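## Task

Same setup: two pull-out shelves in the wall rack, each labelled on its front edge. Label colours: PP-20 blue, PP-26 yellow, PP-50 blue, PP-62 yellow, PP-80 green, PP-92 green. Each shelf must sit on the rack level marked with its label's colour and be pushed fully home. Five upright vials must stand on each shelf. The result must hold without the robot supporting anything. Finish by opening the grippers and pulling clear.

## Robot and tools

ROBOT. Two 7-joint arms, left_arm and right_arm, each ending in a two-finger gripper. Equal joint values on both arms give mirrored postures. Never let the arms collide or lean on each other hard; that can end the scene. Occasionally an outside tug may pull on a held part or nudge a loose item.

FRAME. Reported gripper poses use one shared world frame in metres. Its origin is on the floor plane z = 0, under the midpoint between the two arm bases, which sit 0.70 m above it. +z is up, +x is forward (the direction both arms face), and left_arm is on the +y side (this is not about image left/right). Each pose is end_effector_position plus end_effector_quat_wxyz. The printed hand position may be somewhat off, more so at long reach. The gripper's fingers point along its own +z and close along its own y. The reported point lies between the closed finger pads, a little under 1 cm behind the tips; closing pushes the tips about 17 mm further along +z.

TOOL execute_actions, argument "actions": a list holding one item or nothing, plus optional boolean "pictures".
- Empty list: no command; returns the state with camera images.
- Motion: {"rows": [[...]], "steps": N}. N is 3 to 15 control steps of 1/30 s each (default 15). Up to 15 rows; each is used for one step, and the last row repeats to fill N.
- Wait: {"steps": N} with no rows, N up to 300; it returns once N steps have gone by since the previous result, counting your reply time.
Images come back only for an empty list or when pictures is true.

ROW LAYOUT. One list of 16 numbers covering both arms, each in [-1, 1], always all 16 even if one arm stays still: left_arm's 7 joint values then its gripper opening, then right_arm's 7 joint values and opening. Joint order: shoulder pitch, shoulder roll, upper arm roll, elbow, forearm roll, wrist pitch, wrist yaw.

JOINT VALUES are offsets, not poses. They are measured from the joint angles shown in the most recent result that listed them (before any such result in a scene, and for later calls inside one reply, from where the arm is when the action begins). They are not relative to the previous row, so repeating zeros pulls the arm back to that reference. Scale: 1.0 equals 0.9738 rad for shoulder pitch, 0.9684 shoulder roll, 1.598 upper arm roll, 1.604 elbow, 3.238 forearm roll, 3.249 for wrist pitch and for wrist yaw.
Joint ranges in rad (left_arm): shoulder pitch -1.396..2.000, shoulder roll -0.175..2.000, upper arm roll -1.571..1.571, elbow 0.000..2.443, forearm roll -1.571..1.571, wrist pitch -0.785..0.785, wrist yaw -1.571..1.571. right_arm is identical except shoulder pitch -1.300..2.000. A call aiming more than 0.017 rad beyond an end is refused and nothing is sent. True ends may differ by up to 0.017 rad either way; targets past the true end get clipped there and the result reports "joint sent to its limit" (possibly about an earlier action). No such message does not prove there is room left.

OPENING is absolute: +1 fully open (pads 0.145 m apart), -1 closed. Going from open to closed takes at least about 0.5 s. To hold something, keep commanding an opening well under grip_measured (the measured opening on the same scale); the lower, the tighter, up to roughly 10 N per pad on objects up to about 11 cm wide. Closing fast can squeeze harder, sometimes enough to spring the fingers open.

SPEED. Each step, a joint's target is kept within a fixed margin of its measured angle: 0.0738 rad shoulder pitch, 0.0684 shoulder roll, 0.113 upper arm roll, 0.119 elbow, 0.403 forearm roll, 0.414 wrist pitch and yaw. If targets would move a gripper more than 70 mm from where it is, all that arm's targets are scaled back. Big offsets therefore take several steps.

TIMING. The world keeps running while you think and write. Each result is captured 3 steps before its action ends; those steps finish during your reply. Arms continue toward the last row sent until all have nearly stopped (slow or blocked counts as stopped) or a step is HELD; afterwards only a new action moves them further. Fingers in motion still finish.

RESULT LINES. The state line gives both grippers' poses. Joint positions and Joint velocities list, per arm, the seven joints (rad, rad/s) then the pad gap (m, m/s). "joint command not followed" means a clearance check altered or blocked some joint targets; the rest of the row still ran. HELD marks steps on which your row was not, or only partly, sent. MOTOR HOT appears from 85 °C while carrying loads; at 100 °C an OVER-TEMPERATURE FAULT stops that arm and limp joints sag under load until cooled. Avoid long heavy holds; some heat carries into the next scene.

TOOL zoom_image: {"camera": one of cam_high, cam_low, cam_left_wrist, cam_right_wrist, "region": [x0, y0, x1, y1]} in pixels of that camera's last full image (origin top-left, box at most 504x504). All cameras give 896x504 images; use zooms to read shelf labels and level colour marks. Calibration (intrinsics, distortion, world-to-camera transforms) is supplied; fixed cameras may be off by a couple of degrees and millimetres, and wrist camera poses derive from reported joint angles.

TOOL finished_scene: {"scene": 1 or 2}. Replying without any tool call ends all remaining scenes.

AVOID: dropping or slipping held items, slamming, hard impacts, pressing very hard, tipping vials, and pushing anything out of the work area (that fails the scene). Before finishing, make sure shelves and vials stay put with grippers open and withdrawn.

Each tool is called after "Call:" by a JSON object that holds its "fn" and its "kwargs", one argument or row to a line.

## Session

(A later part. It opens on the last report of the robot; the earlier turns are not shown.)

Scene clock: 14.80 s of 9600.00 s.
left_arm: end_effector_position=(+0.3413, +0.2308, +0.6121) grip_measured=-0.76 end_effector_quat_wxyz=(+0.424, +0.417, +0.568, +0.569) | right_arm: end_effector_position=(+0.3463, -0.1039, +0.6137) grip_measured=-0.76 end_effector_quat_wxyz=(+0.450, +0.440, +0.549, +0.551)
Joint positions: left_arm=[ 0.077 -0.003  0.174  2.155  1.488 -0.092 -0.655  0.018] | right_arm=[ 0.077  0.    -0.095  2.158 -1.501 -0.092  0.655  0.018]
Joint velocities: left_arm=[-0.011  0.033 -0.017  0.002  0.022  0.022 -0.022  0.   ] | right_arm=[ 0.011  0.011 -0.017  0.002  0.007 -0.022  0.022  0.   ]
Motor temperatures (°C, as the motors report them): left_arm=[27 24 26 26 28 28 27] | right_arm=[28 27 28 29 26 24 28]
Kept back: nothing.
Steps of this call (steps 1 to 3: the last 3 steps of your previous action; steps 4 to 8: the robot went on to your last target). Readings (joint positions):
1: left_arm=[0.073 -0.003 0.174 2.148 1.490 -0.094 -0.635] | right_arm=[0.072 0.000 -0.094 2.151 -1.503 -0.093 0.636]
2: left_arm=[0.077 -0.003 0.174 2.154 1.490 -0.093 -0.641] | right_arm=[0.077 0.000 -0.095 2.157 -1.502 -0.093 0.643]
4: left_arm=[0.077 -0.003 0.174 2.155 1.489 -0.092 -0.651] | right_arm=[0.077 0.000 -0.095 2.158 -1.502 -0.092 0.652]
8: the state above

Call:
{"fn": "execute_actions", "kwargs": {
  "actions": [
    {"rows":[[0.008,0,0,-0.001,0,0,0.004,-1,0.008,0,0,-0.001,0,0,-0.004,-1],[0.015,0,0,-0.008,-0.001,0,0.005,-1,0.015,0,0,-0.008,0,0,-0.005,-1],[0.027,0,-0.001,-0.017,-0.002,0,0.006,-1,0.027,0,0.001,-0.017,0.001,0,-0.006,-1],[0.042,0,-0.002,-0.029,-0.003,0,0.008,-1,0.042,0,0.001,-0.029,0.001,0,-0.008,-1],[0.059,0,-0.002,-0.043,-0.004,0,0.01,-1,0.059,0,0.002,-0.043,0.002,0,-0.01,-1],[0.078,0,-0.003,-0.058,-0.006,0,0.012,-1,0.078,0,0.002,-0.058,0.002,0.001,-0.012,-1],[0.099,0,-0.004,-0.075,-0.007,0,0.014,-1,0.099,0,0.003,-0.075,0.003,0.001,-0.014,-1],[0.12,0,-0.005,-0.092,-0.008,-0.001,0.015,-1,0.12,0,0.004,-0.092,0.003,0.001,-0.015,-1],[0.139,0,-0.006,-0.107,-0.01,-0.001,0.017,-1,0.139,0,0.004,-0.107,0.004,0.001,-0.017,-1],[0.156,0,-0.007,-0.121,-0.011,-0.001,0.018,-1,0.156,0,0.005,-0.121,0.004,0.001,-0.018,-1],[0.171,0,-0.008,-0.133,-0.012,-0.001,0.019,-1,0.171,0,0.005,-0.133,0.005,0.001,-0.019,-1],[0.183,0,-0.008,-0.142,-0.012,-0.001,0.02,-1,0.183,0,0.006,-0.142,0.005,0.001,-0.02,-1],[0.19,0,-0.009,-0.148,-0.013,-0.001,0.02,-1,0.19,0,0.006,-0.148,0.005,0.001,-0.02,-1],[0.194,0,-0.009,-0.151,-0.013,-0.001,0.02,-1,0.194,0,0.006,-0.151,0.005,0.001,-0.02,-1]]}
  ]
}}

Call:
{"fn": "execute_actions", "kwargs": {
  "actions": [
    {"rows":[[0.007,0,0,-0.002,0,0,0.006,-1,0.007,0,0,-0.002,0,0,-0.006,-1],[0.014,0,0,-0.009,0,0,0.008,-1,0.014,0,0,-0.009,0,0,-0.008,-1],[0.024,0,0,-0.019,-0.001,-0.001,0.01,-1,0.024,0,0,-0.019,0,0,-0.01,-1],[0.038,0,-0.001,-0.032,-0.001,-0.001,0.013,-1,0.038,0,0.001,-0.032,0,-0.001,-0.013,-1],[0.053,0,-0.001,-0.047,-0.002,-0.002,0.016,-1,0.053,0,0.001,-0.047,0,-0.001,-0.016,-1],[0.07,0,-0.002,-0.064,-0.002,-0.002,0.019,-1,0.07,0,0.001,-0.064,0.001,-0.001,-0.019,-1],[0.089,0,-0.003,-0.082,-0.003,-0.003,0.023,-1,0.089,0,0.002,-0.082,0.001,-0.002,-0.023,-1],[0.108,0,-0.003,-0.1,-0.003,-0.003,0.026,-1,0.108,0,0.002,-0.1,0.001,-0.002,-0.026,-1],[0.125,0,-0.004,-0.117,-0.004,-0.004,0.028,-1,0.125,0,0.002,-0.117,0.001,-0.002,-0.028,-1],[0.14,0,-0.004,-0.132,-0.004,-0.004,0.031,-1,0.14,0,0.003,-0.132,0.001,-0.003,-0.031,-1],[0.154,0,-0.005,-0.145,-0.005,-0.005,0.033,-1,0.154,0,0.003,-0.145,0.002,-0.003,-0.033,-1],[0.164,0,-0.005,-0.155,-0.005,-0.005,0.034,-1,0.164,0,0.003,-0.155,0.002,-0.003,-0.034,-1],[0.171,0,-0.005,-0.162,-0.005,-0.005,0.034,-1,0.171,0,0.003,-0.162,0.002,-0.003,-0.034,-1],[0.174,0,-0.005,-0.166,-0.005,-0.005,0.034,-1,0.174,0,0.003,-0.166,0.002,-0.003,-0.034,-1]]}
  ]
}}

Call:
{"fn": "execute_actions", "kwargs": {
  "actions": [
    {"steps":8}
  ],
  "pictures": true
}}

Scene clock: 15.63 s of 9600.00 s.
left_arm: end_effector_position=(+0.3860, +0.2321, +0.6062) grip_measured=-0.76 end_effector_quat_wxyz=(+0.420, +0.422, +0.570, +0.566) | right_arm: end_effector_position=(+0.3909, -0.1036, +0.6080) grip_measured=-0.76 end_effector_quat_wxyz=(+0.447, +0.445, +0.551, +0.547)
Joint positions: left_arm=[ 0.25  -0.003  0.162  1.927  1.457 -0.091 -0.612  0.018] | right_arm=[ 0.25   0.    -0.088  1.931 -1.489 -0.09   0.613  0.018]
Joint velocities: left_arm=[ 0.253 -0.077  0.002 -0.374  0.007  0.022  0.037 -0.   ] | right_arm=[ 0.319 -0.011 -0.007 -0.369 -0.022 -0.007 -0.051  0.   ]
Motor temperatures (°C, as the motors report them): left_arm=[27 24 26 26 28 28 27] | right_arm=[28 27 28 29 26 24 28]
Steps of this call (steps 1 to 13: the robot went on to your last target; steps 14 to 25: the first 12 steps of this action). Readings (joint positions):
14: left_arm=[0.078 -0.003 0.174 2.154 1.489 -0.091 -0.655] | right_arm=[0.078 0.000 -0.095 2.157 -1.501 -0.092 0.656]
15: left_arm=[0.083 -0.003 0.174 2.147 1.488 -0.091 -0.654] | right_arm=[0.085 0.000 -0.095 2.150 -1.501 -0.092 0.655]
17: left_arm=[0.111 -0.003 0.173 2.111 1.484 -0.091 -0.650] | right_arm=[0.113 0.000 -0.095 2.115 -1.501 -0.092 0.650]
21: left_arm=[0.188 -0.003 0.168 2.010 1.470 -0.091 -0.629] | right_arm=[0.189 0.000 -0.092 2.013 -1.495 -0.091 0.629]
25: the state above

Scene clock: 16.13 s of 9600.00 s.
left_arm: end_effector_position=(+0.4317, +0.2324, +0.6016) grip_measured=-0.76 end_effector_quat_wxyz=(+0.421, +0.420, +0.570, +0.567) | right_arm: end_effector_position=(+0.4367, -0.1042, +0.6035) grip_measured=-0.76 end_effector_quat_wxyz=(+0.449, +0.445, +0.549, +0.546)
Joint positions: left_arm=[ 0.418 -0.003  0.155  1.667  1.44  -0.105 -0.513  0.018] | right_arm=[ 0.418  0.    -0.084  1.67  -1.485 -0.095  0.518  0.018]
Joint velocities: left_arm=[ 0.165 -0.011 -0.002 -0.374  0.022 -0.022  0.168 -0.002] | right_arm=[ 0.231 -0.011  0.002 -0.369 -0.125  0.037 -0.125  0.003]
Motor temperatures (°C, as the motors report them): left_arm=[27 24 26 26 28 28 27] | right_arm=[28 27 28 29 26 24 28]
Steps of this call (steps 1 to 3: the last 3 steps of your previous action; steps 4 to 15: the first 12 steps of this action, its rows measured from where the robot was after step 3). Readings (joint positions):
3: left_arm=[0.261 -0.003 0.161 1.912 1.453 -0.092 -0.608] | right_arm=[0.262 0.000 -0.087 1.915 -1.488 -0.090 0.610]
4: left_arm=[0.262 -0.003 0.161 1.911 1.454 -0.092 -0.606] | right_arm=[0.262 0.000 -0.087 1.914 -1.488 -0.090 0.610]
5: left_arm=[0.267 -0.003 0.161 1.902 1.454 -0.092 -0.602] | right_arm=[0.267 0.000 -0.087 1.905 -1.488 -0.090 0.606]
7: left_arm=[0.291 -0.003 0.161 1.863 1.454 -0.093 -0.592] | right_arm=[0.291 0.000 -0.087 1.867 -1.488 -0.091 0.594]
11: left_arm=[0.361 -0.003 0.158 1.755 1.446 -0.098 -0.550] | right_arm=[0.361 0.000 -0.086 1.758 -1.486 -0.093 0.554]
15: the state above

Scene clock: 16.40 s of 9600.00 s.
left_arm: end_effector_position=(+0.4340, +0.2325, +0.6015) grip_measured=-0.76 end_effector_quat_wxyz=(+0.421, +0.420, +0.570, +0.568) | right_arm: end_effector_position=(+0.4398, -0.1042, +0.6033) grip_measured=-0.76 end_effector_quat_wxyz=(+0.449, +0.445, +0.549, +0.547)
Joint positions: left_arm=[ 0.427 -0.003  0.154  1.652  1.439 -0.108 -0.506  0.018] | right_arm=[ 0.43   0.    -0.084  1.651 -1.485 -0.096  0.51   0.018]
Joint velocities: left_arm=[-0.055  0.011 -0.002  0.002 -0.007  0.037 -0.051  0.   ] | right_arm=[-0.033  0.055 -0.002  0.002 -0.051  0.051  0.022 -0.   ]
Motor temperatures (°C, as the motors report them): left_arm=[28 24 26 26 28 28 27] | right_arm=[28 27 28 29 26 24 28]
Kept back: nothing.
Steps of this call (steps 1 to 3: the last 3 steps of your previous action; steps 4 to 8: the robot went on to your last target). Readings (joint positions):
1: left_arm=[0.425 -0.003 0.155 1.655 1.439 -0.106 -0.509] | right_arm=[0.426 0.000 -0.084 1.658 -1.485 -0.096 0.514]
2: left_arm=[0.427 -0.003 0.154 1.652 1.439 -0.107 -0.507] | right_arm=[0.429 0.000 -0.084 1.652 -1.485 -0.096 0.511]
4: left_arm=[0.427 -0.003 0.154 1.652 1.439 -0.108 -0.506] | right_arm=[0.430 0.000 -0.084 1.651 -1.485 -0.096 0.510]
8: the state above
camera_calibration (this result's frames):
cam_left_wrist: T_world_to_cam=[[-0.330695, -0.100463, 0.938375, -0.401068], [0.132827, -0.989375, -0.0591135, 0.219848], [0.934344, 0.105093, 0.340525, -0.578333], [0, 0, 0, 1]] pos_world=[0.378528, 0.237998, 0.586285]
cam_right_wrist: T_world_to_cam=[[0.334717, 0.0503847, 0.940971, -0.707806], [0.0394364, -0.998444, 0.039434, -0.132705], [0.941493, 0.0239092, -0.336183, -0.156776], [0, 0, 0, 1]] pos_world=[0.389752, -0.0930875, 0.618553]

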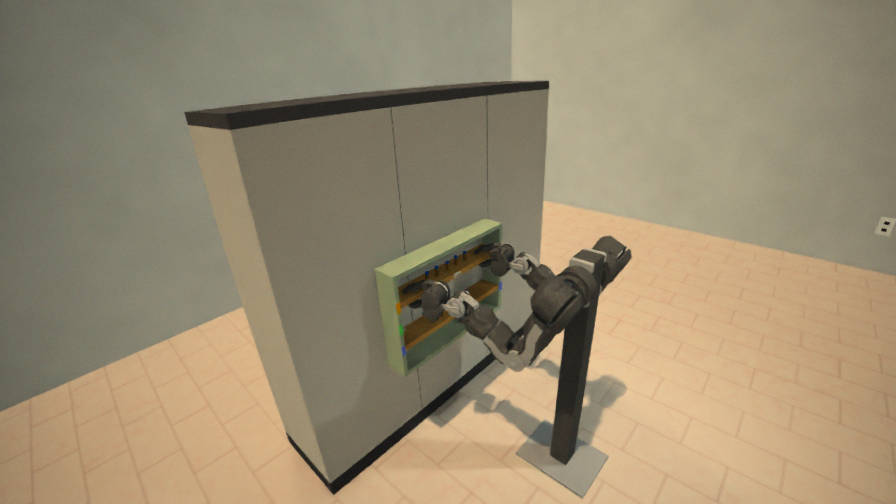

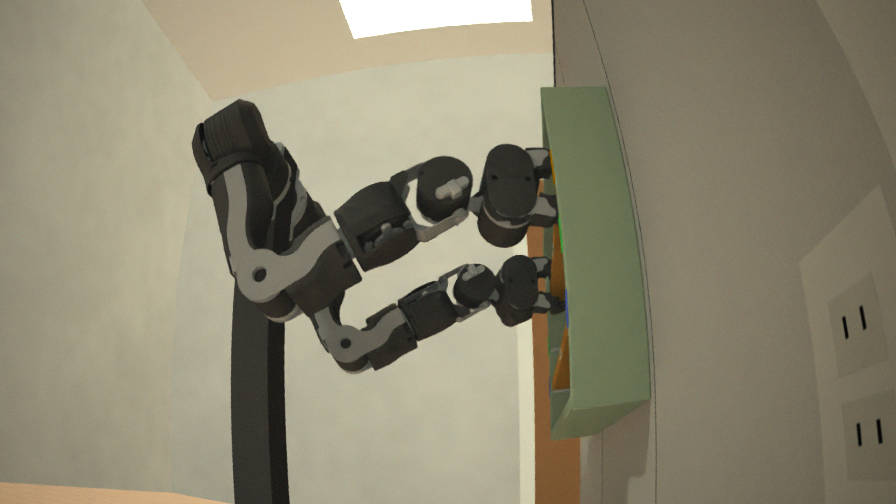

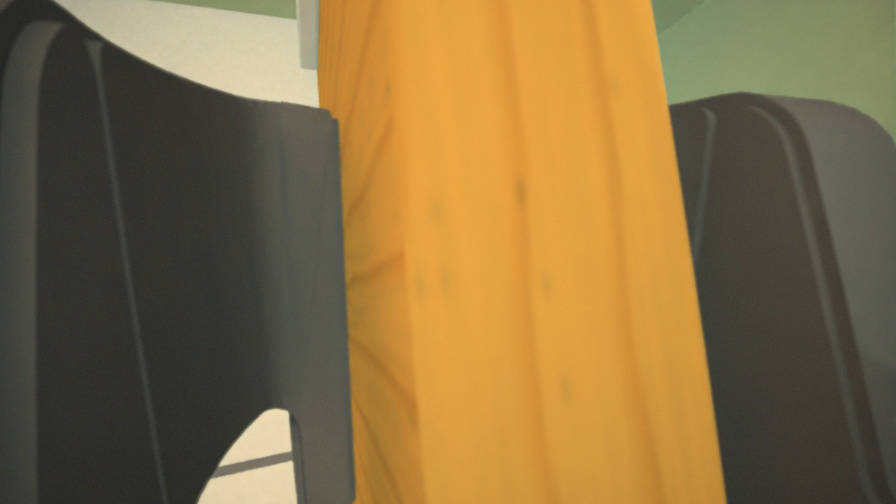

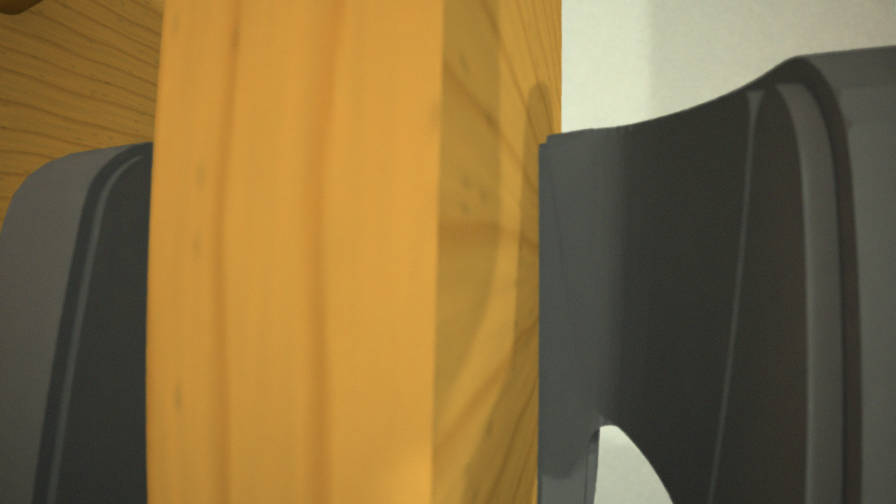

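Call:
{"fn": "execute_actions", "kwargs": {
  "actions": [
    {"rows":[[0,0,0,0,0,0,0,-0.8,0,0,0,0,0,0,0,-0.8],[0,0,0,0,0,0,0,-0.74,0,0,0,0,0,0,0,-0.74],[0,0,0,0,0,0,0,-0.68,0,0,0,0,0,0,0,-0.68],[0,0,0,0,0,0,0,-0.6,0,0,0,0,0,0,0,-0.6],[0,0,0,0,0,0,0,-0.52,0,0,0,0,0,0,0,-0.52],[-0.012,0,0,0.012,0,0,-0.001,-0.52,-0.012,0,0,0.012,0,0,0.001,-0.52],[-0.038,0,0,0.035,0,0,-0.004,-0.52,-0.038,0,0,0.035,0,0,0.004,-0.52],[-0.076,0,0,0.068,0,0,-0.008,-0.52,-0.076,0,0,0.068,0,0,0.008,-0.52],[-0.115,0,0,0.1,0,0,-0.012,-0.52,-0.115,0,0,0.1,0,0,0.012,-0.52],[-0.155,0,0,0.132,0,0,-0.016,-0.52,-0.155,0,0,0.132,0,0,0.016,-0.52],[-0.195,0,0,0.163,0,0,-0.02,-0.52,-0.195,0,0,0.163,0,0,0.02,-0.52],[-0.235,0,0,0.193,0,0,-0.024,-0.52,-0.235,0,0,0.193,0,0,0.024,-0.52],[-0.275,0,0,0.222,0,0,-0.027,-0.52,-0.275,0,0,0.222,0,0,0.027,-0.52],[-0.3,0,0,0.24,0,0,-0.029,-0.52,-0.3,0,0,0.24,0,0,0.029,-0.52],[-0.313,0,0,0.249,0,0,-0.03,-0.52,-0.313,0,0,0.249,0,0,0.03,-0.52]]}
  ]
}}

Call:
{"fn": "execute_actions", "kwargs": {
  "actions": [
    {"rows":[[-0.02,0,0,-0.005,0.003,0,0.01,-0.52,-0.02,0,0,-0.005,-0.002,0,-0.01,-0.52],[-0.05,0,0,-0.02,0.007,-0.002,0.03,-0.52,-0.05,0,0,-0.02,-0.004,0,-0.03,-0.52],[-0.085,0,0,-0.045,0.012,-0.004,0.055,-0.52,-0.085,0,0,-0.045,-0.007,-0.002,-0.055,-0.52],[-0.12,0,0,-0.075,0.017,-0.006,0.08,-0.52,-0.12,0,0,-0.075,-0.01,-0.003,-0.08,-0.52],[-0.15,0,0,-0.11,0.022,-0.008,0.105,-0.52,-0.15,0,0,-0.11,-0.013,-0.004,-0.105,-0.52],[-0.165,0,0,-0.15,0.027,-0.01,0.13,-0.52,-0.165,0,0,-0.15,-0.016,-0.005,-0.13,-0.52],[-0.17,0,0,-0.19,0.032,-0.012,0.15,-0.52,-0.17,0,0,-0.19,-0.019,-0.006,-0.15,-0.52],[-0.17,0,0,-0.23,0.036,-0.013,0.17,-0.52,-0.17,0,0,-0.23,-0.022,-0.007,-0.17,-0.52],[-0.165,0,0,-0.27,0.04,-0.013,0.19,-0.52,-0.165,0,0,-0.27,-0.024,-0.007,-0.19,-0.52],[-0.158,0,0,-0.31,0.04,-0.013,0.205,-0.52,-0.158,0,0,-0.31,-0.024,-0.007,-0.205,-0.52],[-0.15,0,0,-0.34,0.04,-0.013,0.217,-0.52,-0.15,0,0,-0.34,-0.024,-0.007,-0.217,-0.52],[-0.145,0,0,-0.36,0.04,-0.013,0.222,-0.52,-0.145,0,0,-0.36,-0.024,-0.007,-0.222,-0.52]]}
  ]
}}

Call:
{"fn": "execute_actions", "kwargs": {
  "actions": [
    {"steps":8}
  ]
}}

Scene clock: 17.23 s of 9600.00 s.
left_arm: end_effector_position=(+0.3776, +0.2328, +0.6033) grip_measured=-0.52 end_effector_quat_wxyz=(+0.415, +0.417, +0.562, +0.581) | right_arm: end_effector_position=(+0.3838, -0.1043, +0.6041) grip_measured=-0.52 end_effector_quat_wxyz=(+0.448, +0.442, +0.544, +0.555)
Joint positions: left_arm=[ 0.199 -0.003  0.154  1.952  1.439 -0.108 -0.564  0.036] | right_arm=[ 0.202  0.    -0.084  1.952 -1.485 -0.096  0.567  0.036]
Joint velocities: left_arm=[-0.956  0.011  0.002  1.311  0.007  0.022 -0.242 -0.   ] | right_arm=[-1.066  0.055  0.027  1.302 -0.037  0.007  0.227 -0.   ]
Motor temperatures (°C, as the motors report them): left_arm=[28 24 26 26 28 28 27] | right_arm=[28 27 28 29 26 24 28]
Steps of this call (steps 1 to 13: the robot went on to your last target; steps 14 to 25: the first 12 steps of this action). Readings (joint positions):
14: left_arm=[0.426 -0.003 0.154 1.652 1.439 -0.108 -0.506] | right_arm=[0.430 0.000 -0.084 1.651 -1.485 -0.096 0.510]
15: left_arm=[0.426 -0.003 0.154 1.652 1.439 -0.108 -0.506] | right_arm=[0.430 0.000 -0.084 1.651 -1.485 -0.096 0.510]
17: left_arm=[0.426 -0.003 0.154 1.652 1.439 -0.108 -0.506] | right_arm=[0.430 0.000 -0.084 1.651 -1.485 -0.096 0.510]
21: left_arm=[0.359 -0.003 0.154 1.750 1.439 -0.108 -0.517] | right_arm=[0.366 0.000 -0.084 1.752 -1.485 -0.096 0.519]
25: the state above

Scene clock: 17.73 s of 9600.00 s.
left_arm: end_effector_position=(+0.3617, +0.2327, +0.4439) grip_measured=-0.52 end_effector_quat_wxyz=(+0.404, +0.436, +0.576, +0.562) | right_arm: end_effector_position=(+0.3688, -0.1049, +0.4463) grip_measured=-0.52 end_effector_quat_wxyz=(+0.433, +0.464, +0.551, +0.542)
Joint positions: left_arm=[-0.029 -0.003  0.154  1.474  1.565 -0.146  0.08   0.036] | right_arm=[-0.024 -0.    -0.084  1.476 -1.56  -0.115 -0.079  0.036]
Joint velocities: left_arm=[-0.099 -0.033 -0.007 -0.74   0.066 -0.022  0.579  0.   ] | right_arm=[ 0.055 -0.055  0.007 -0.706 -0.066 -0.051 -0.608  0.   ]
Motor temperatures (°C, as the motors report them): left_arm=[28 24 26 26 28 28 27] | right_arm=[28 27 28 29 26 24 28]
Steps of this call (steps 1 to 3: the last 3 steps of your previous action; steps 4 to 15: the first 12 steps of this action, its rows measured from where the robot was after step 3). Readings (joint positions):
3: left_arm=[0.118 -0.003 0.154 2.051 1.439 -0.108 -0.590] | right_arm=[0.122 0.000 -0.084 2.052 -1.485 -0.096 0.594]
4: left_arm=[0.108 -0.003 0.154 2.052 1.442 -0.108 -0.576] | right_arm=[0.112 0.000 -0.084 2.052 -1.486 -0.096 0.579]
5: left_arm=[0.084 -0.002 0.154 2.037 1.449 -0.109 -0.536] | right_arm=[0.090 -0.000 -0.084 2.037 -1.490 -0.096 0.539]
7: left_arm=[0.006 -0.002 0.154 1.943 1.475 -0.118 -0.411] | right_arm=[0.012 -0.000 -0.084 1.944 -1.505 -0.099 0.413]
11: left_arm=[-0.052 -0.003 0.154 1.689 1.538 -0.141 -0.131] | right_arm=[-0.049 -0.000 -0.084 1.690 -1.544 -0.112 0.133]
15: the state above

Scene clock: 18.00 s of 9600.00 s.
left_arm: end_effector_position=(+0.3635, +0.2327, +0.4529) grip_measured=-0.52 end_effector_quat_wxyz=(+0.415, +0.425, +0.563, +0.575) | right_arm: end_effector_position=(+0.3705, -0.1049, +0.4550) grip_measured=-0.52 end_effector_quat_wxyz=(+0.444, +0.453, +0.539, +0.555)
Joint positions: left_arm=[-0.022 -0.003  0.154  1.472  1.567 -0.147  0.125  0.036] | right_arm=[-0.017 -0.    -0.084  1.473 -1.562 -0.116 -0.123  0.036]
Joint velocities: left_arm=[ 0.011  0.011  0.022  0.002 -0.022 -0.066  0.022  0.   ] | right_arm=[-0.011 -0.099 -0.012  0.002  0.051 -0.066 -0.022  0.   ]
Motor temperatures (°C, as the motors report them): left_arm=[28 24 26 26 28 28 27] | right_arm=[28 27 28 29 26 24 28]
Kept back: nothing.
Steps of this call (steps 1 to 3: the last 3 steps of your previous action; steps 4 to 8: the robot went on to your last target). Readings (joint positions):
1: left_arm=[-0.031 -0.003 0.154 1.465 1.567 -0.146 0.096] | right_arm=[-0.026 -0.000 -0.084 1.467 -1.561 -0.115 -0.094]
2: left_arm=[-0.029 -0.003 0.154 1.467 1.567 -0.147 0.109] | right_arm=[-0.025 -0.000 -0.084 1.468 -1.562 -0.116 -0.106]
4: left_arm=[-0.023 -0.003 0.154 1.472 1.567 -0.147 0.121] | right_arm=[-0.018 -0.000 -0.084 1.473 -1.562 -0.116 -0.119]
8: the state above

Call:
{"fn": "execute_actions", "kwargs": {
  "actions": [
    {"rows":[[0.014,0,0,-0.009,0,0,0,-0.52,0.014,0,0,-0.009,0,0,0,-0.52],[0.043,0,0,-0.027,0,0,0,-0.52,0.043,0,0,-0.027,0,0,0,-0.52],[0.082,0,0,-0.051,0,0,0,-0.52,0.082,0,0,-0.051,0,0,0,-0.52],[0.126,0,0.001,-0.079,-0.001,0,0.001,-0.52,0.125,0,0,-0.079,0,0,-0.001,-0.52],[0.172,0,0.002,-0.11,-0.002,0,0.003,-0.52,0.171,0,-0.001,-0.11,0,0,-0.003,-0.52],[0.218,0,0.004,-0.142,-0.003,0,0.006,-0.52,0.216,0,-0.002,-0.142,0,0,-0.006,-0.52],[0.262,0,0.006,-0.174,-0.004,0,0.009,-0.52,0.26,0,-0.003,-0.174,0,0,-0.009,-0.52],[0.3,0,0.008,-0.203,-0.005,0,0.012,-0.52,0.298,0,-0.004,-0.203,0,0,-0.012,-0.52],[0.33,0,0.009,-0.225,-0.006,0,0.014,-0.52,0.327,0,-0.004,-0.225,0,0,-0.014,-0.52],[0.345,0,0.009,-0.237,-0.006,0,0.014,-0.52,0.342,0,-0.004,-0.237,0,0,-0.014,-0.52],[0.345,0,0.009,-0.237,-0.006,0,0.014,-0.6,0.342,0,-0.004,-0.237,0,0,-0.014,-0.6],[0.345,0,0.009,-0.237,-0.006,0,0.014,-0.68,0.342,0,-0.004,-0.237,0,0,-0.014,-0.68],[0.345,0,0.009,-0.237,-0.006,0,0.014,-0.76,0.342,0,-0.004,-0.237,0,0,-0.014,-0.76],[0.345,0,0.009,-0.237,-0.006,0,0.014,-0.86,0.342,0,-0.004,-0.237,0,0,-0.014,-0.86],[0.345,0,0.009,-0.237,-0.006,0,0.014,-1,0.342,0,-0.004,-0.237,0,0,-0.014,-1]]}
  ]
}}

Call:
{"fn": "execute_actions", "kwargs": {
  "actions": [
    {"steps":8}
  ]
}}

Scene clock: 18.60 s of 9600.00 s.
left_arm: end_effector_position=(+0.4358, +0.2311, +0.4529) grip_measured=-0.68 end_effector_quat_wxyz=(+0.422, +0.418, +0.572, +0.566) | right_arm: end_effector_position=(+0.4424, -0.1059, +0.4562) grip_measured=-0.68 end_effector_quat_wxyz=(+0.449, +0.448, +0.546, +0.548)
Joint positions: left_arm=[ 0.317 -0.004  0.167  1.094  1.55  -0.147  0.163  0.024] | right_arm=[ 0.32  -0.    -0.088  1.096 -1.561 -0.116 -0.161  0.024]
Joint velocities: left_arm=[-0.121 -0.011 -0.017 -0.027 -0.037  0.037  0.037 -0.022] | right_arm=[-0.099  0.033  0.017 -0.012 -0.022  0.007 -0.081 -0.022]
Motor temperatures (°C, as the motors report them): left_arm=[28 24 26 26 28 28 27] | right_arm=[28 27 28 29 26 24 28]
Steps of this call (steps 1 to 6: the robot went on to your last target; steps 7 to 18: the first 12 steps of this action). Readings (joint positions):
7: left_arm=[-0.016 -0.003 0.154 1.464 1.567 -0.147 0.125] | right_arm=[-0.012 -0.000 -0.084 1.466 -1.562 -0.116 -0.123]
8: left_arm=[0.006 -0.003 0.154 1.436 1.567 -0.147 0.125] | right_arm=[0.011 -0.000 -0.084 1.438 -1.561 -0.116 -0.123]
10: left_arm=[0.093 -0.004 0.154 1.349 1.567 -0.147 0.124] | right_arm=[0.096 -0.000 -0.084 1.351 -1.562 -0.116 -0.122]
14: left_arm=[0.276 -0.004 0.165 1.156 1.556 -0.147 0.150] | right_arm=[0.280 -0.000 -0.087 1.158 -1.561 -0.116 -0.148]
18: the state above

Scene clock: 18.87 s of 9600.00 s.
left_arm: end_effector_position=(+0.4352, +0.2311, +0.4520) grip_measured=-0.76 end_effector_quat_wxyz=(+0.421, +0.419, +0.572, +0.566) | right_arm: end_effector_position=(+0.4409, -0.1059, +0.4532) grip_measured=-0.76 end_effector_quat_wxyz=(+0.449, +0.448, +0.548, +0.545)
Joint positions: left_arm=[ 0.314 -0.004  0.167  1.094  1.547 -0.147  0.164  0.018] | right_arm=[ 0.314 -0.    -0.088  1.094 -1.566 -0.116 -0.163  0.018]
Joint velocities: left_arm=[-0.055 -0.055  0.002  0.007  0.051  0.037 -0.007 -0.   ] | right_arm=[-0.055  0.011 -0.012  0.017 -0.022  0.037 -0.007 -0.   ]
Motor temperatures (°C, as the motors report them): left_arm=[28 24 26 26 28 28 27] | right_arm=[28 27 28 29 26 24 28]
Kept back: nothing.
Steps of this call (steps 1 to 3: the last 3 steps of your previous action; steps 4 to 8: the robot went on to your last target). Readings (joint positions):
1: left_arm=[0.315 -0.004 0.167 1.094 1.549 -0.147 0.163] | right_arm=[0.316 -0.000 -0.088 1.095 -1.562 -0.116 -0.161]
2: left_arm=[0.314 -0.004 0.167 1.094 1.547 -0.147 0.164] | right_arm=[0.314 -0.000 -0.088 1.094 -1.565 -0.116 -0.163]
4: left_arm=[0.314 -0.004 0.167 1.094 1.547 -0.147 0.164] | right_arm=[0.314 -0.000 -0.088 1.094 -1.566 -0.116 -0.163]
8: the state above

Call:
{"fn": "execute_actions", "kwargs": {
  "actions": [
    {"rows":[[0,0,0,0.008,0,0,0,-1,0,0,0,0.008,0,0,0,-1],[-0.009,0,0,0.017,0,0,-0.003,-1,-0.009,0,0,0.017,0,0,0.003,-1],[-0.023,0,-0.001,0.03,0.001,0,-0.006,-1,-0.023,0,0.001,0.03,0,0,0.006,-1],[-0.042,0,-0.002,0.048,0.001,0,-0.009,-1,-0.042,0,0.001,0.048,0,0,0.009,-1],[-0.063,0,-0.003,0.067,0.002,0,-0.013,-1,-0.063,0,0.002,0.067,0,0,0.013,-1],[-0.086,0,-0.004,0.089,0.002,0,-0.017,-1,-0.086,0,0.002,0.089,0,0,0.017,-1],[-0.111,0,-0.005,0.113,0.003,0,-0.021,-1,-0.111,0,0.003,0.113,0,0,0.021,-1],[-0.137,0,-0.006,0.137,0.003,0,-0.025,-1,-0.137,0,0.003,0.137,0,0,0.025,-1],[-0.16,0,-0.007,0.158,0.004,0,-0.028,-1,-0.16,0,0.004,0.158,0,0,0.028,-1],[-0.181,0,-0.008,0.178,0.004,0,-0.031,-1,-0.181,0,0.004,0.178,0,0,0.031,-1],[-0.2,0,-0.009,0.195,0.005,0,-0.034,-1,-0.2,0,0.005,0.195,0,0,0.034,-1],[-0.214,0,-0.009,0.208,0.005,0,-0.035,-1,-0.214,0,0.005,0.208,0,0,0.035,-1],[-0.223,0,-0.01,0.217,0.005,0,-0.036,-1,-0.223,0,0.005,0.217,0,0,0.036,-1],[-0.228,0,-0.01,0.221,0.005,0,-0.036,-1,-0.228,0,0.005,0.221,0,0,0.036,-1]]}
  ]
}}

Call:
{"fn": "execute_actions", "kwargs": {
  "actions": [
    {"rows":[[0,0,0,0.008,0,0,0.001,-1,0,0,0,0.008,0,0,-0.001,-1],[-0.009,0,0,0.015,0,0,0,-1,-0.009,0,0,0.015,0,0,0,-1],[-0.023,0,0,0.026,0,0,-0.002,-1,-0.023,0,0,0.026,0,0,0.002,-1],[-0.042,0,0,0.041,0.001,0,-0.004,-1,-0.042,0,0,0.041,0,0,0.004,-1],[-0.063,0,0,0.057,0.001,0,-0.006,-1,-0.063,0,0,0.057,0,0,0.006,-1],[-0.086,0,0,0.076,0.001,0,-0.008,-1,-0.086,0,0,0.076,0,0,0.008,-1],[-0.112,0,0,0.096,0.001,0,-0.011,-1,-0.112,0,0,0.096,0,0,0.01,-1],[-0.138,0,0,0.116,0.001,0,-0.013,-1,-0.137,0,0,0.116,0,0,0.012,-1],[-0.161,0,0,0.135,0.001,0,-0.015,-1,-0.16,0,0,0.135,0,0,0.013,-1],[-0.182,0,0,0.152,0.001,0,-0.016,-1,-0.181,0,0,0.152,0,0,0.014,-1],[-0.201,0,0,0.166,0.001,0,-0.018,-1,-0.199,0,0,0.167,0,0,0.015,-1],[-0.215,0,0,0.177,0.001,0,-0.019,-1,-0.213,0,0,0.178,0,0,0.016,-1],[-0.224,0,0,0.185,0.001,0,-0.019,-1,-0.222,0,0,0.186,0,0,0.016,-1],[-0.229,0,0,0.188,0.001,0,-0.019,-1,-0.227,0,0,0.189,0,0,0.016,-1]]}
  ]
}}

Call:
{"fn": "execute_actions", "kwargs": {
  "actions": [
    {"steps":6}
  ]
}}

Scene clock: 19.70 s of 9600.00 s.
left_arm: end_effector_position=(+0.3927, +0.2311, +0.4689) grip_measured=-0.76 end_effector_quat_wxyz=(+0.422, +0.420, +0.568, +0.569) | right_arm: end_effector_position=(+0.3982, -0.1047, +0.4688) grip_measured=-0.76 end_effector_quat_wxyz=(+0.448, +0.448, +0.546, +0.548)
Joint positions: left_arm=[ 0.104 -0.004  0.153  1.419  1.56  -0.145  0.054  0.018] | right_arm=[ 0.104 -0.    -0.084  1.419 -1.566 -0.116 -0.05   0.018]
Joint velocities: left_arm=[-0.275 -0.011 -0.022  0.505 -0.051  0.022 -0.051  0.   ] | right_arm=[-0.297 -0.033  0.012  0.476 -0.022  0.007  0.007  0.   ]
Motor temperatures (°C, as the motors report them): left_arm=[28 24 26 26 28 28 27] | right_arm=[28 27 28 29 26 24 28]
Steps of this call (steps 1 to 13: the robot went on to your last target; steps 14 to 25: the first 12 steps of this action). Readings (joint positions):
14: left_arm=[0.314 -0.004 0.167 1.097 1.547 -0.147 0.162] | right_arm=[0.314 -0.000 -0.088 1.098 -1.566 -0.115 -0.160]
15: left_arm=[0.307 -0.004 0.167 1.109 1.547 -0.147 0.155] | right_arm=[0.308 -0.000 -0.088 1.110 -1.566 -0.115 -0.153]
17: left_arm=[0.275 -0.004 0.165 1.161 1.548 -0.147 0.140] | right_arm=[0.277 -0.000 -0.088 1.161 -1.566 -0.115 -0.136]
21: left_arm=[0.177 -0.004 0.158 1.300 1.554 -0.146 0.091] | right_arm=[0.178 -0.000 -0.087 1.301 -1.566 -0.115 -0.087]
25: the state above

Scene clock: 20.20 s of 9600.00 s.
left_arm: end_effector_position=(+0.3439, +0.2306, +0.4888) grip_measured=-0.76 end_effector_quat_wxyz=(+0.422, +0.421, +0.560, +0.575) | right_arm: end_effector_position=(+0.3489, -0.1040, +0.4863) grip_measured=-0.76 end_effector_quat_wxyz=(+0.445, +0.448, +0.543, +0.553)
Joint positions: left_arm=[-0.12  -0.005  0.152  1.72   1.568 -0.142 -0.014  0.018] | right_arm=[-0.121 -0.    -0.084  1.717 -1.566 -0.119  0.019  0.018]
Joint velocities: left_arm=[-0.297  0.011 -0.012  0.447 -0.022 -0.095 -0.022  0.001] | right_arm=[-0.341 -0.011  0.002  0.442 -0.022  0.037  0.007  0.   ]
Motor temperatures (°C, as the motors report them): left_arm=[28 24 26 26 28 28 27] | right_arm=[28 27 28 29 26 24 28]
Steps of this call (steps 1 to 3: the last 3 steps of your previous action; steps 4 to 15: the first 12 steps of this action, its rows measured from where the robot was after step 3). Readings (joint positions):
3: left_arm=[0.090 -0.004 0.152 1.442 1.561 -0.145 0.045] | right_arm=[0.090 -0.000 -0.084 1.442 -1.566 -0.116 -0.041]
4: left_arm=[0.089 -0.004 0.152 1.444 1.561 -0.145 0.043] | right_arm=[0.089 -0.000 -0.084 1.444 -1.566 -0.116 -0.038]
5: left_arm=[0.083 -0.004 0.152 1.454 1.561 -0.145 0.039] | right_arm=[0.083 -0.000 -0.084 1.453 -1.566 -0.116 -0.034]
7: left_arm=[0.051 -0.005 0.152 1.498 1.562 -0.144 0.032] | right_arm=[0.051 -0.000 -0.084 1.497 -1.566 -0.116 -0.026]
11: left_arm=[-0.047 -0.005 0.152 1.616 1.565 -0.142 0.005] | right_arm=[-0.047 -0.000 -0.084 1.614 -1.566 -0.118 0.001]
15: the state above

Scene clock: 20.40 s of 9600.00 s.
left_arm: end_effector_position=(+0.3408, +0.2305, +0.4904) grip_measured=-0.76 end_effector_quat_wxyz=(+0.422, +0.421, +0.560, +0.575) | right_arm: end_effector_position=(+0.3457, -0.1040, +0.4876) grip_measured=-0.76 end_effector_quat_wxyz=(+0.445, +0.449, +0.543, +0.553)
Joint positions: left_arm=[-0.134 -0.005  0.152  1.739  1.569 -0.142 -0.019  0.018] | right_arm=[-0.136 -0.    -0.084  1.736 -1.566 -0.12   0.025  0.018]
Joint velocities: left_arm=[ 0.011  0.011 -0.002  0.002  0.051 -0.022 -0.022 -0.   ] | right_arm=[-0.011 -0.055 -0.012 -0.007 -0.007 -0.037  0.037  0.   ]
Motor temperatures (°C, as the motors report them): left_arm=[28 24 26 26 28 28 27] | right_arm=[28 27 28 29 26 24 28]
Kept back: nothing.
Steps of this call (steps 1 to 3: the last 3 steps of your previous action; steps 4 to 6: the robot went on to your last target). Readings (joint positions):
1: left_arm=[-0.129 -0.005 0.152 1.732 1.568 -0.142 -0.015] | right_arm=[-0.130 -0.000 -0.084 1.730 -1.566 -0.119 0.021]
2: left_arm=[-0.133 -0.005 0.152 1.739 1.569 -0.142 -0.016] | right_arm=[-0.135 -0.000 -0.084 1.735 -1.566 -0.120 0.022]
4: left_arm=[-0.134 -0.005 0.152 1.739 1.569 -0.142 -0.019] | right_arm=[-0.136 -0.000 -0.084 1.736 -1.566 -0.120 0.024]
6: the state above

Call:
{"fn": "execute_actions", "kwargs": {
  "actions": [
    {"rows":[[0.004,0,0,0.006,0,0,-0.005,-1,0.007,0,0,0.008,0,0,0.001,-1],[0.005,0,0,0.012,0,0,-0.01,-1,0.008,0,0,0.014,0,0,0.006,-1],[0.006,0,0.001,0.02,0,0,-0.017,-1,0.009,0,0,0.022,0,0,0.013,-1],[0.008,0,0.001,0.031,0,0,-0.024,-1,0.011,0,0,0.033,0,0,0.021,-1],[0.01,0,0.002,0.043,0,0,-0.032,-1,0.013,0,0,0.045,0,0,0.029,-1],[0.012,0,0.003,0.057,0,0,-0.041,-1,0.015,0,0,0.059,0,0.001,0.038,-1],[0.014,0,0.004,0.071,0,0,-0.049,-1,0.017,0,-0.001,0.073,0.001,0.001,0.047,-1],[0.016,0,0.004,0.086,-0.001,0,-0.056,-1,0.018,0,-0.001,0.088,0.002,0.001,0.054,-1],[0.018,0,0.005,0.1,-0.002,0,-0.063,-1,0.02,0,-0.001,0.102,0.003,0.002,0.061,-1],[0.02,0,0.006,0.112,-0.003,0,-0.068,-1,0.022,0,-0.002,0.114,0.004,0.002,0.066,-1],[0.022,0,0.006,0.123,-0.004,0,-0.072,-1,0.024,0,-0.002,0.125,0.005,0.002,0.07,-1],[0.023,0,0.007,0.131,-0.005,0,-0.074,-1,0.025,0,-0.002,0.133,0.005,0.002,0.072,-1],[0.024,0,0.007,0.136,-0.006,0,-0.075,-1,0.026,0,-0.002,0.138,0.005,0.002,0.073,-1],[0.024,0,0.007,0.139,-0.006,0,-0.075,-1,0.026,0,-0.002,0.141,0.005,0.002,0.073,-1]]}
  ]
}}

Call:
{"fn": "execute_actions", "kwargs": {
  "actions": [
    {"steps":8}
  ]
}}

Scene clock: 21.03 s of 9600.00 s.
left_arm: end_effector_position=(+0.3379, +0.2302, +0.5348) grip_measured=-0.76 end_effector_quat_wxyz=(+0.425, +0.418, +0.568, +0.568) | right_arm: end_effector_position=(+0.3431, -0.1037, +0.5357) grip_measured=-0.76 end_effector_quat_wxyz=(+0.449, +0.442, +0.548, +0.550)
Joint positions: left_arm=[-0.116 -0.006  0.157  1.941  1.556 -0.138 -0.25   0.018] | right_arm=[-0.115 -0.    -0.087  1.942 -1.556 -0.12   0.249  0.018]
Joint velocities: left_arm=[-0.055  0.033 -0.007  0.335 -0.037  0.007 -0.183  0.   ] | right_arm=[-0.011  0.011 -0.002  0.339  0.066  0.022  0.154 -0.   ]
Motor temperatures (°C, as the motors report them): left_arm=[28 24 26 26 28 28 27] | right_arm=[28 27 28 29 26 24 28]
Steps of this call (steps 1 to 7: the robot went on to your last target; steps 8 to 19: the first 12 steps of this action). Readings (joint positions):
8: left_arm=[-0.134 -0.005 0.152 1.741 1.570 -0.142 -0.027] | right_arm=[-0.136 -0.000 -0.084 1.737 -1.566 -0.120 0.032]
9: left_arm=[-0.134 -0.005 0.152 1.746 1.570 -0.142 -0.042] | right_arm=[-0.136 -0.000 -0.084 1.744 -1.566 -0.120 0.044]
11: left_arm=[-0.133 -0.005 0.152 1.774 1.570 -0.142 -0.081] | right_arm=[-0.134 -0.000 -0.084 1.774 -1.566 -0.120 0.082]
15: left_arm=[-0.123 -0.006 0.154 1.865 1.567 -0.141 -0.178] | right_arm=[-0.121 -0.000 -0.086 1.867 -1.566 -0.120 0.177]
19: the state above

Scene clock: 21.30 s of 9600.00 s.
left_arm: end_effector_position=(+0.3373, +0.2302, +0.5384) grip_measured=-0.76 end_effector_quat_wxyz=(+0.424, +0.418, +0.568, +0.568) | right_arm: end_effector_position=(+0.3425, -0.1036, +0.5390) grip_measured=-0.76 end_effector_quat_wxyz=(+0.449, +0.442, +0.548, +0.550)
Joint positions: left_arm=[-0.114 -0.006  0.158  1.957  1.552 -0.137 -0.269  0.018] | right_arm=[-0.113 -0.    -0.088  1.957 -1.554 -0.12   0.267  0.018]
Joint velocities: left_arm=[ 0.033 -0.011 -0.002 -0.012  0.022  0.037 -0.007  0.   ] | right_arm=[ 0.033 -0.011  0.017 -0.002 -0.037  0.022  0.022  0.   ]
Motor temperatures (°C, as the motors report them): left_arm=[28 24 26 26 28 28 27] | right_arm=[28 27 28 29 26 24 28]
Kept back: nothing.
Steps of this call (steps 1 to 3: the last 3 steps of your previous action; steps 4 to 8: the robot went on to your last target). Readings (joint positions):
1: left_arm=[-0.115 -0.006 0.158 1.950 1.554 -0.137 -0.257] | right_arm=[-0.114 -0.000 -0.088 1.951 -1.555 -0.120 0.256]
2: left_arm=[-0.114 -0.006 0.158 1.956 1.553 -0.137 -0.261] | right_arm=[-0.113 -0.000 -0.088 1.956 -1.554 -0.120 0.260]
4: left_arm=[-0.114 -0.006 0.158 1.957 1.552 -0.137 -0.267] | right_arm=[-0.113 -0.000 -0.088 1.957 -1.554 -0.120 0.265]
8: the state above

Call:
{"fn": "execute_actions", "kwargs": {
  "actions": [
    {"rows":[[0.009,0,0,-0.001,0,0,0.003,-1,0.009,0,0,-0.001,0,0,-0.003,-1],[0.018,0,0,-0.007,-0.001,0,0.003,-1,0.018,0,0,-0.007,0.001,0,-0.003,-1],[0.032,0,0,-0.016,-0.002,0,0.003,-1,0.032,0,0.001,-0.016,0.001,0,-0.003,-1],[0.05,0,-0.001,-0.027,-0.003,0,0.004,-1,0.05,0,0.001,-0.027,0.002,0,-0.004,-1],[0.07,0,-0.001,-0.04,-0.004,0,0.004,-1,0.07,0,0.002,-0.04,0.002,0,-0.004,-1],[0.093,0,-0.002,-0.055,-0.006,0,0.005,-1,0.093,0,0.002,-0.055,0.003,0,-0.005,-1],[0.117,0,-0.002,-0.071,-0.007,0,0.005,-1,0.117,0,0.003,-0.071,0.004,0,-0.005,-1],[0.142,0,-0.002,-0.087,-0.008,0,0.006,-1,0.142,0,0.003,-0.087,0.004,0,-0.006,-1],[0.165,0,-0.003,-0.102,-0.009,0,0.006,-1,0.165,0,0.004,-0.102,0.005,0,-0.006,-1],[0.185,0,-0.003,-0.115,-0.01,0,0.007,-1,0.185,0,0.004,-0.115,0.006,0,-0.007,-1],[0.203,0,-0.004,-0.127,-0.011,0,0.007,-1,0.203,0,0.005,-0.127,0.006,0,-0.007,-1],[0.216,0,-0.004,-0.135,-0.012,0,0.008,-1,0.216,0,0.005,-0.135,0.007,0,-0.008,-1],[0.225,0,-0.004,-0.141,-0.012,0,0.008,-1,0.225,0,0.005,-0.141,0.007,0,-0.008,-1],[0.23,0,-0.004,-0.144,-0.012,0,0.008,-1,0.23,0,0.005,-0.144,0.007,0,-0.008,-1]]}
  ]
}}

Call:
{"fn": "execute_actions", "kwargs": {
  "actions": [
    {"rows":[[0.009,0,0,-0.003,-0.001,0,0.005,-1,0.009,0,0,-0.003,0,0,-0.005,-1],[0.018,0,0,-0.011,-0.001,0,0.007,-1,0.018,0,0,-0.011,0,0,-0.007,-1],[0.032,0,0,-0.022,-0.002,0,0.009,-1,0.032,0,0,-0.022,0.001,0,-0.009,-1],[0.05,0,0,-0.038,-0.003,0,0.012,-1,0.05,0,0,-0.038,0.001,0,-0.012,-1],[0.07,0,0,-0.055,-0.003,0,0.014,-1,0.07,0,0,-0.055,0.001,0,-0.014,-1],[0.093,0,0,-0.074,-0.004,-0.001,0.017,-1,0.093,0,0,-0.074,0.002,0,-0.017,-1],[0.117,0,0,-0.095,-0.005,-0.001,0.02,-1,0.117,0,0,-0.095,0.002,0,-0.02,-1],[0.142,0,0,-0.117,-0.006,-0.001,0.023,-1,0.142,0,0,-0.117,0.002,0,-0.023,-1],[0.165,0,0,-0.136,-0.006,-0.002,0.026,-1,0.165,0,0,-0.136,0.003,0,-0.026,-1],[0.185,0,0,-0.153,-0.007,-0.002,0.028,-1,0.185,0,0,-0.153,0.003,0,-0.028,-1],[0.203,0,0,-0.169,-0.007,-0.002,0.029,-1,0.203,0,0,-0.169,0.003,0,-0.029,-1],[0.216,0,0,-0.18,-0.008,-0.002,0.03,-1,0.216,0,0,-0.18,0.003,0,-0.03,-1],[0.225,0,0,-0.188,-0.008,-0.002,0.03,-1,0.225,0,0,-0.188,0.003,0,-0.03,-1],[0.23,0,0,-0.193,-0.008,-0.002,0.03,-1,0.23,0,0,-0.193,0.003,0,-0.03,-1]]}
  ]
}}

Call:
{"fn": "execute_actions", "kwargs": {
  "actions": [
    {"steps":8}
  ]
}}

Scene clock: 22.23 s of 9600.00 s.
left_arm: end_effector_position=(+0.3832, +0.2308, +0.5348) grip_measured=-0.76 end_effector_quat_wxyz=(+0.423, +0.419, +0.569, +0.567) | right_arm: end_effector_position=(+0.3886, -0.1038, +0.5365) grip_measured=-0.76 end_effector_quat_wxyz=(+0.449, +0.442, +0.549, +0.549)
Joint positions: left_arm=[ 0.093 -0.006  0.152  1.741  1.52  -0.135 -0.26   0.018] | right_arm=[ 0.094 -0.    -0.082  1.742 -1.538 -0.121  0.259  0.018]
Joint velocities: left_arm=[ 0.341  0.011 -0.007 -0.3   -0.095  0.095 -0.037 -0.   ] | right_arm=[ 0.407 -0.033  0.002 -0.315 -0.022 -0.007  0.037 -0.   ]
Motor temperatures (°C, as the motors report them): left_arm=[28 24 26 26 28 28 27] | right_arm=[28 27 28 29 26 24 28]
Steps of this call (steps 1 to 16: the robot went on to your last target; steps 17 to 28: the first 12 steps of this action). Readings (joint positions):
17: left_arm=[-0.113 -0.006 0.158 1.956 1.552 -0.136 -0.270] | right_arm=[-0.111 -0.000 -0.088 1.957 -1.554 -0.121 0.268]
18: left_arm=[-0.106 -0.006 0.158 1.948 1.551 -0.136 -0.270] | right_arm=[-0.104 -0.000 -0.088 1.950 -1.554 -0.121 0.268]
20: left_arm=[-0.073 -0.006 0.157 1.915 1.547 -0.136 -0.269] | right_arm=[-0.071 -0.000 -0.088 1.916 -1.552 -0.121 0.267]
24: left_arm=[0.018 -0.006 0.155 1.819 1.533 -0.136 -0.265] | right_arm=[0.020 -0.000 -0.086 1.820 -1.546 -0.121 0.263]
28: the state above

Scene clock: 22.73 s of 9600.00 s.
left_arm: end_effector_position=(+0.4347, +0.2306, +0.5271) grip_measured=-0.76 end_effector_quat_wxyz=(+0.422, +0.420, +0.569, +0.568) | right_arm: end_effector_position=(+0.4402, -0.1048, +0.5286) grip_measured=-0.76 end_effector_quat_wxyz=(+0.449, +0.445, +0.549, +0.547)
Joint positions: left_arm=[ 0.314 -0.006  0.152  1.44   1.495 -0.142 -0.179  0.018] | right_arm=[ 0.315  0.    -0.082  1.44  -1.53  -0.118  0.182  0.018]
Joint velocities: left_arm=[ 0.275  0.055 -0.007 -0.427  0.007 -0.081  0.066 -0.003] | right_arm=[ 0.385 -0.033  0.002 -0.432 -0.022  0.081 -0.11  -0.   ]
Motor temperatures (°C, as the motors report them): left_arm=[28 24 26 26 28 28 27] | right_arm=[28 27 28 29 26 24 28]
Steps of this call (steps 1 to 3: the last 3 steps of your previous action; steps 4 to 15: the first 12 steps of this action, its rows measured from where the robot was after step 3). Readings (joint positions):
3: left_arm=[0.106 -0.006 0.152 1.725 1.517 -0.135 -0.259] | right_arm=[0.108 -0.000 -0.082 1.726 -1.536 -0.121 0.259]
4: left_arm=[0.108 -0.006 0.152 1.723 1.517 -0.135 -0.258] | right_arm=[0.109 -0.000 -0.082 1.724 -1.537 -0.121 0.258]
5: left_arm=[0.114 -0.006 0.152 1.712 1.517 -0.135 -0.255] | right_arm=[0.116 -0.000 -0.082 1.713 -1.537 -0.121 0.256]
7: left_arm=[0.146 -0.006 0.152 1.667 1.513 -0.135 -0.246] | right_arm=[0.148 -0.000 -0.082 1.669 -1.537 -0.121 0.246]
11: left_arm=[0.239 -0.006 0.152 1.542 1.503 -0.138 -0.211] | right_arm=[0.241 0.000 -0.082 1.543 -1.534 -0.120 0.213]
15: the state above

Scene clock: 23.00 s of 9600.00 s.
left_arm: end_effector_position=(+0.4366, +0.2309, +0.5270) grip_measured=-0.76 end_effector_quat_wxyz=(+0.422, +0.418, +0.567, +0.571) | right_arm: end_effector_position=(+0.4430, -0.1049, +0.5284) grip_measured=-0.76 end_effector_quat_wxyz=(+0.450, +0.444, +0.548, +0.547)
Joint positions: left_arm=[ 0.322 -0.006  0.152  1.423  1.493 -0.145 -0.163  0.018] | right_arm=[ 0.327  0.    -0.082  1.421 -1.53  -0.119  0.172  0.018]
Joint velocities: left_arm=[-0.011  0.011 -0.002  0.017  0.022 -0.007  0.007 -0.   ] | right_arm=[-0.033 -0.011 -0.007 -0.012 -0.11  -0.051 -0.037 -0.   ]
Motor temperatures (°C, as the motors report them): left_arm=[28 24 26 26 28 28 27] | right_arm=[28 27 28 29 26 24 28]
Kept back: nothing.
Steps of this call (steps 1 to 3: the last 3 steps of your previous action; steps 4 to 8: the robot went on to your last target). Readings (joint positions):
1: left_arm=[0.319 -0.006 0.152 1.430 1.494 -0.144 -0.173] | right_arm=[0.325 0.000 -0.082 1.427 -1.530 -0.118 0.178]
2: left_arm=[0.321 -0.006 0.152 1.425 1.493 -0.145 -0.166] | right_arm=[0.328 0.000 -0.082 1.422 -1.530 -0.119 0.175]
4: left_arm=[0.322 -0.006 0.152 1.423 1.493 -0.145 -0.163] | right_arm=[0.327 0.000 -0.082 1.421 -1.530 -0.119 0.172]
8: the state above

Call:
{"fn": "execute_actions", "kwargs": {
  "actions": [
    {"rows":[[0,0,0,0,0,0,0,-0.8,0,0,0,0,0,0,0,-0.8],[0,0,0,0,0,0,0,-0.74,0,0,0,0,0,0,0,-0.74],[0,0,0,0,0,0,0,-0.68,0,0,0,0,0,0,0,-0.68],[0,0,0,0,0,0,0,-0.6,0,0,0,0,0,0,0,-0.6],[0,0,0,0,0,0,0,-0.52,0,0,0,0,0,0,0,-0.52],[-0.015,0,0,0.013,0,0,-0.001,-0.52,-0.015,0,0,0.013,0,0,0.001,-0.52],[-0.045,0,0,0.037,0,0,-0.003,-0.52,-0.045,0,0,0.037,0,0,0.003,-0.52],[-0.09,0,0,0.072,0,0,-0.006,-0.52,-0.09,0,0,0.072,0,0,0.006,-0.52],[-0.135,0,0,0.105,0,0,-0.009,-0.52,-0.135,0,0,0.105,0,0,0.009,-0.52],[-0.18,0,0,0.138,0,0,-0.012,-0.52,-0.18,0,0,0.138,0,0,0.012,-0.52],[-0.225,0,0,0.168,0,0,-0.014,-0.52,-0.225,0,0,0.168,0,0,0.014,-0.52],[-0.27,0,0,0.197,0,0,-0.015,-0.52,-0.27,0,0,0.197,0,0,0.015,-0.52],[-0.32,0,0,0.228,0,0,-0.015,-0.52,-0.32,0,0,0.228,0,0,0.015,-0.52],[-0.38,0,0,0.262,0,0,-0.015,-0.52,-0.38,0,0,0.262,0,0,0.015,-0.52],[-0.55,0,0,0.35,0,0,-0.015,-0.52,-0.55,0,0,0.35,0,0,0.015,-0.52]]}
  ]
}}

Call:
{"fn": "execute_actions", "kwargs": {
  "actions": [
    {"steps":10}
  ],
  "pictures": true
}}

Scene clock: 23.67 s of 9600.00 s.
left_arm: end_effector_position=(+0.3774, +0.2328, +0.5270) grip_measured=-0.52 end_effector_quat_wxyz=(+0.412, +0.422, +0.559, +0.582) | right_arm: end_effector_position=(+0.3842, -0.1041, +0.5271) grip_measured=-0.52 end_effector_quat_wxyz=(+0.446, +0.446, +0.544, +0.554)
Joint positions: left_arm=[ 0.058 -0.006  0.152  1.728  1.493 -0.145 -0.201  0.036] | right_arm=[ 0.063  0.    -0.082  1.727 -1.53  -0.118  0.209  0.036]
Joint velocities: left_arm=[-1.154 -0.055 -0.007  1.253 -0.022 -0.022  0.051  0.   ] | right_arm=[-1.154 -0.077 -0.022  1.214  0.022 -0.007  0.081  0.   ]
Motor temperatures (°C, as the motors report them): left_arm=[28 24 26 26 28 28 27] | right_arm=[28 27 28 29 26 24 28]
Steps of this call (steps 1 to 8: the robot went on to your last target; steps 9 to 20: the first 12 steps of this action). Readings (joint positions):
9: left_arm=[0.322 -0.006 0.152 1.423 1.493 -0.145 -0.163] | right_arm=[0.327 0.000 -0.082 1.421 -1.530 -0.119 0.172]
10: left_arm=[0.322 -0.006 0.152 1.423 1.493 -0.145 -0.163] | right_arm=[0.327 0.000 -0.082 1.421 -1.530 -0.119 0.172]
12: left_arm=[0.322 -0.006 0.152 1.423 1.493 -0.145 -0.163] | right_arm=[0.327 0.000 -0.082 1.421 -1.530 -0.119 0.172]
16: left_arm=[0.244 -0.006 0.152 1.529 1.493 -0.144 -0.171] | right_arm=[0.253 0.000 -0.082 1.530 -1.530 -0.118 0.179]
20: the state above

Scene clock: 24.00 s of 9600.00 s.
left_arm: end_effector_position=(+0.3192, +0.2310, +0.5260) grip_measured=-0.52 end_effector_quat_wxyz=(+0.396, +0.437, +0.556, +0.586) | right_arm: end_effector_position=(+0.3262, -0.1056, +0.5255) grip_measured=-0.52 end_effector_quat_wxyz=(+0.436, +0.457, +0.544, +0.553)
Joint positions: left_arm=[-0.212 -0.006  0.152  1.982  1.493 -0.146 -0.214  0.036] | right_arm=[-0.205  0.    -0.082  1.983 -1.53  -0.118  0.222  0.036]
Joint velocities: left_arm=[ 0.011 -0.011  0.002  0.012  0.037 -0.051  0.051 -0.   ] | right_arm=[-0.033 -0.011 -0.017  0.012 -0.051  0.037  0.007  0.   ]
Motor temperatures (°C, as the motors report them): left_arm=[28 24 26 26 28 28 27] | right_arm=[28 27 28 29 26 24 28]
Kept back: nothing.
Steps of this call (steps 1 to 3: the last 3 steps of your previous action; steps 4 to 10: the robot went on to your last target). Readings (joint positions):
1: left_arm=[0.013 -0.006 0.152 1.778 1.494 -0.145 -0.205] | right_arm=[0.018 0.000 -0.082 1.777 -1.530 -0.118 0.213]
2: left_arm=[-0.041 -0.006 0.152 1.834 1.493 -0.144 -0.207] | right_arm=[-0.034 0.000 -0.082 1.834 -1.530 -0.118 0.215]
4: left_arm=[-0.186 -0.006 0.152 1.995 1.493 -0.144 -0.210] | right_arm=[-0.177 0.000 -0.082 1.997 -1.530 -0.118 0.218]
8: left_arm=[-0.217 -0.006 0.152 1.978 1.493 -0.146 -0.214] | right_arm=[-0.213 0.000 -0.082 1.977 -1.530 -0.118 0.223]
10: the state above
camera_calibration (this result's frames):
cam_left_wrist: T_world_to_cam=[[-0.309831, -0.171418, 0.935212, -0.356954], [0.142044, -0.98092, -0.132738, 0.262974], [0.940122, 0.0917149, 0.328268, -0.437419], [0, 0, 0, 1]] pos_world=[0.263278, 0.236886, 0.512324]
cam_right_wrist: T_world_to_cam=[[0.351213, 0.0179482, 0.936123, -0.60278], [0.0421637, -0.999105, 0.00333682, -0.108567], [0.935346, 0.0382985, -0.351656, -0.0642751], [0, 0, 0, 1]] pos_world=[0.276401, -0.0951891, 0.542036]

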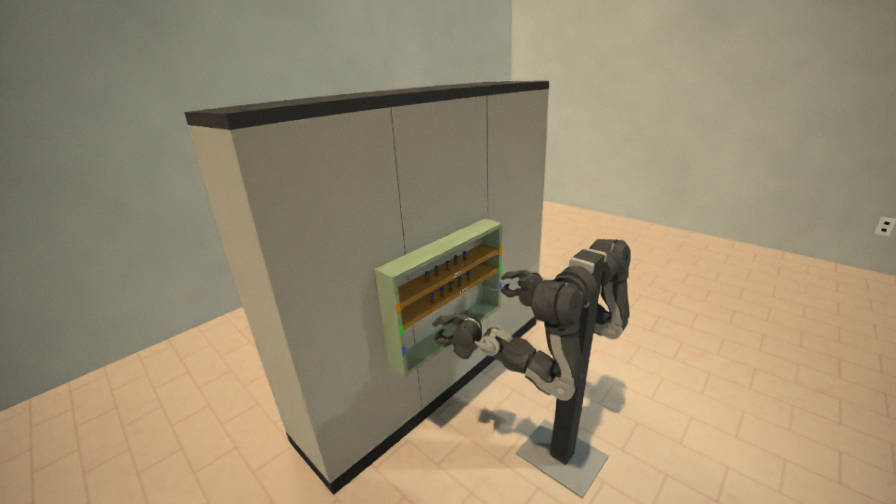

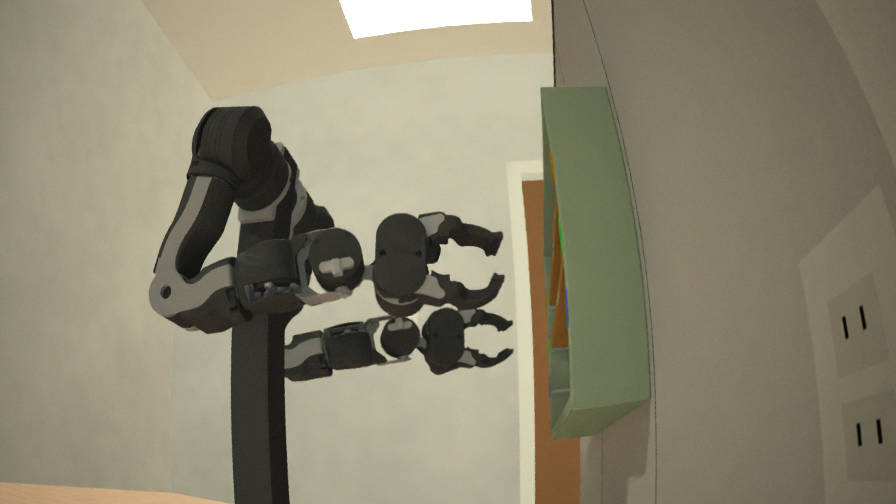

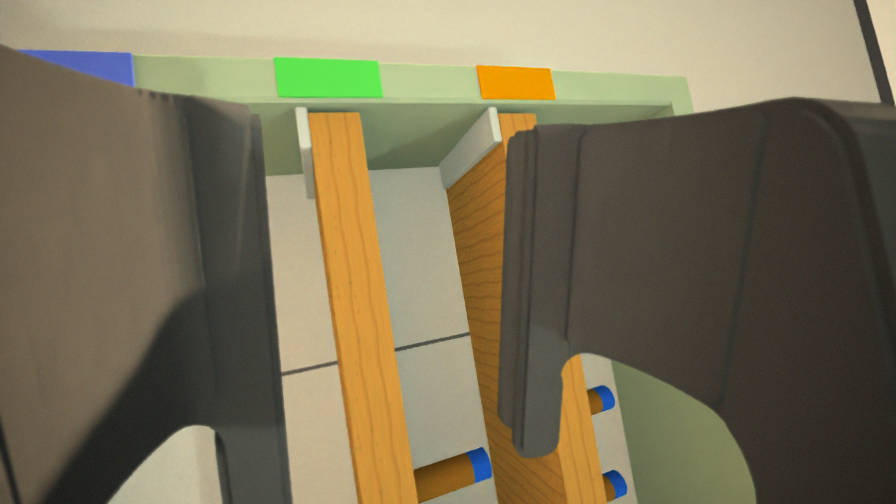

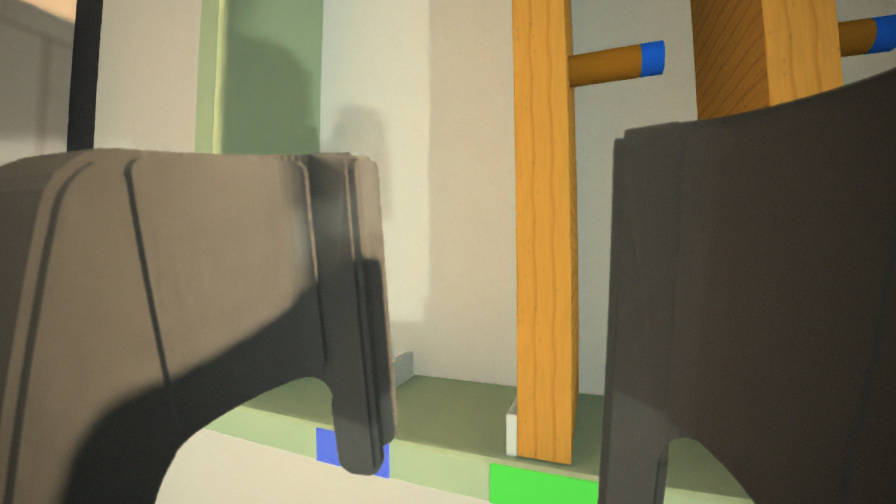

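Call:
{"fn": "finished_scene", "kwargs": {
  "scene": 2
}}

The scene is finished: the task was done.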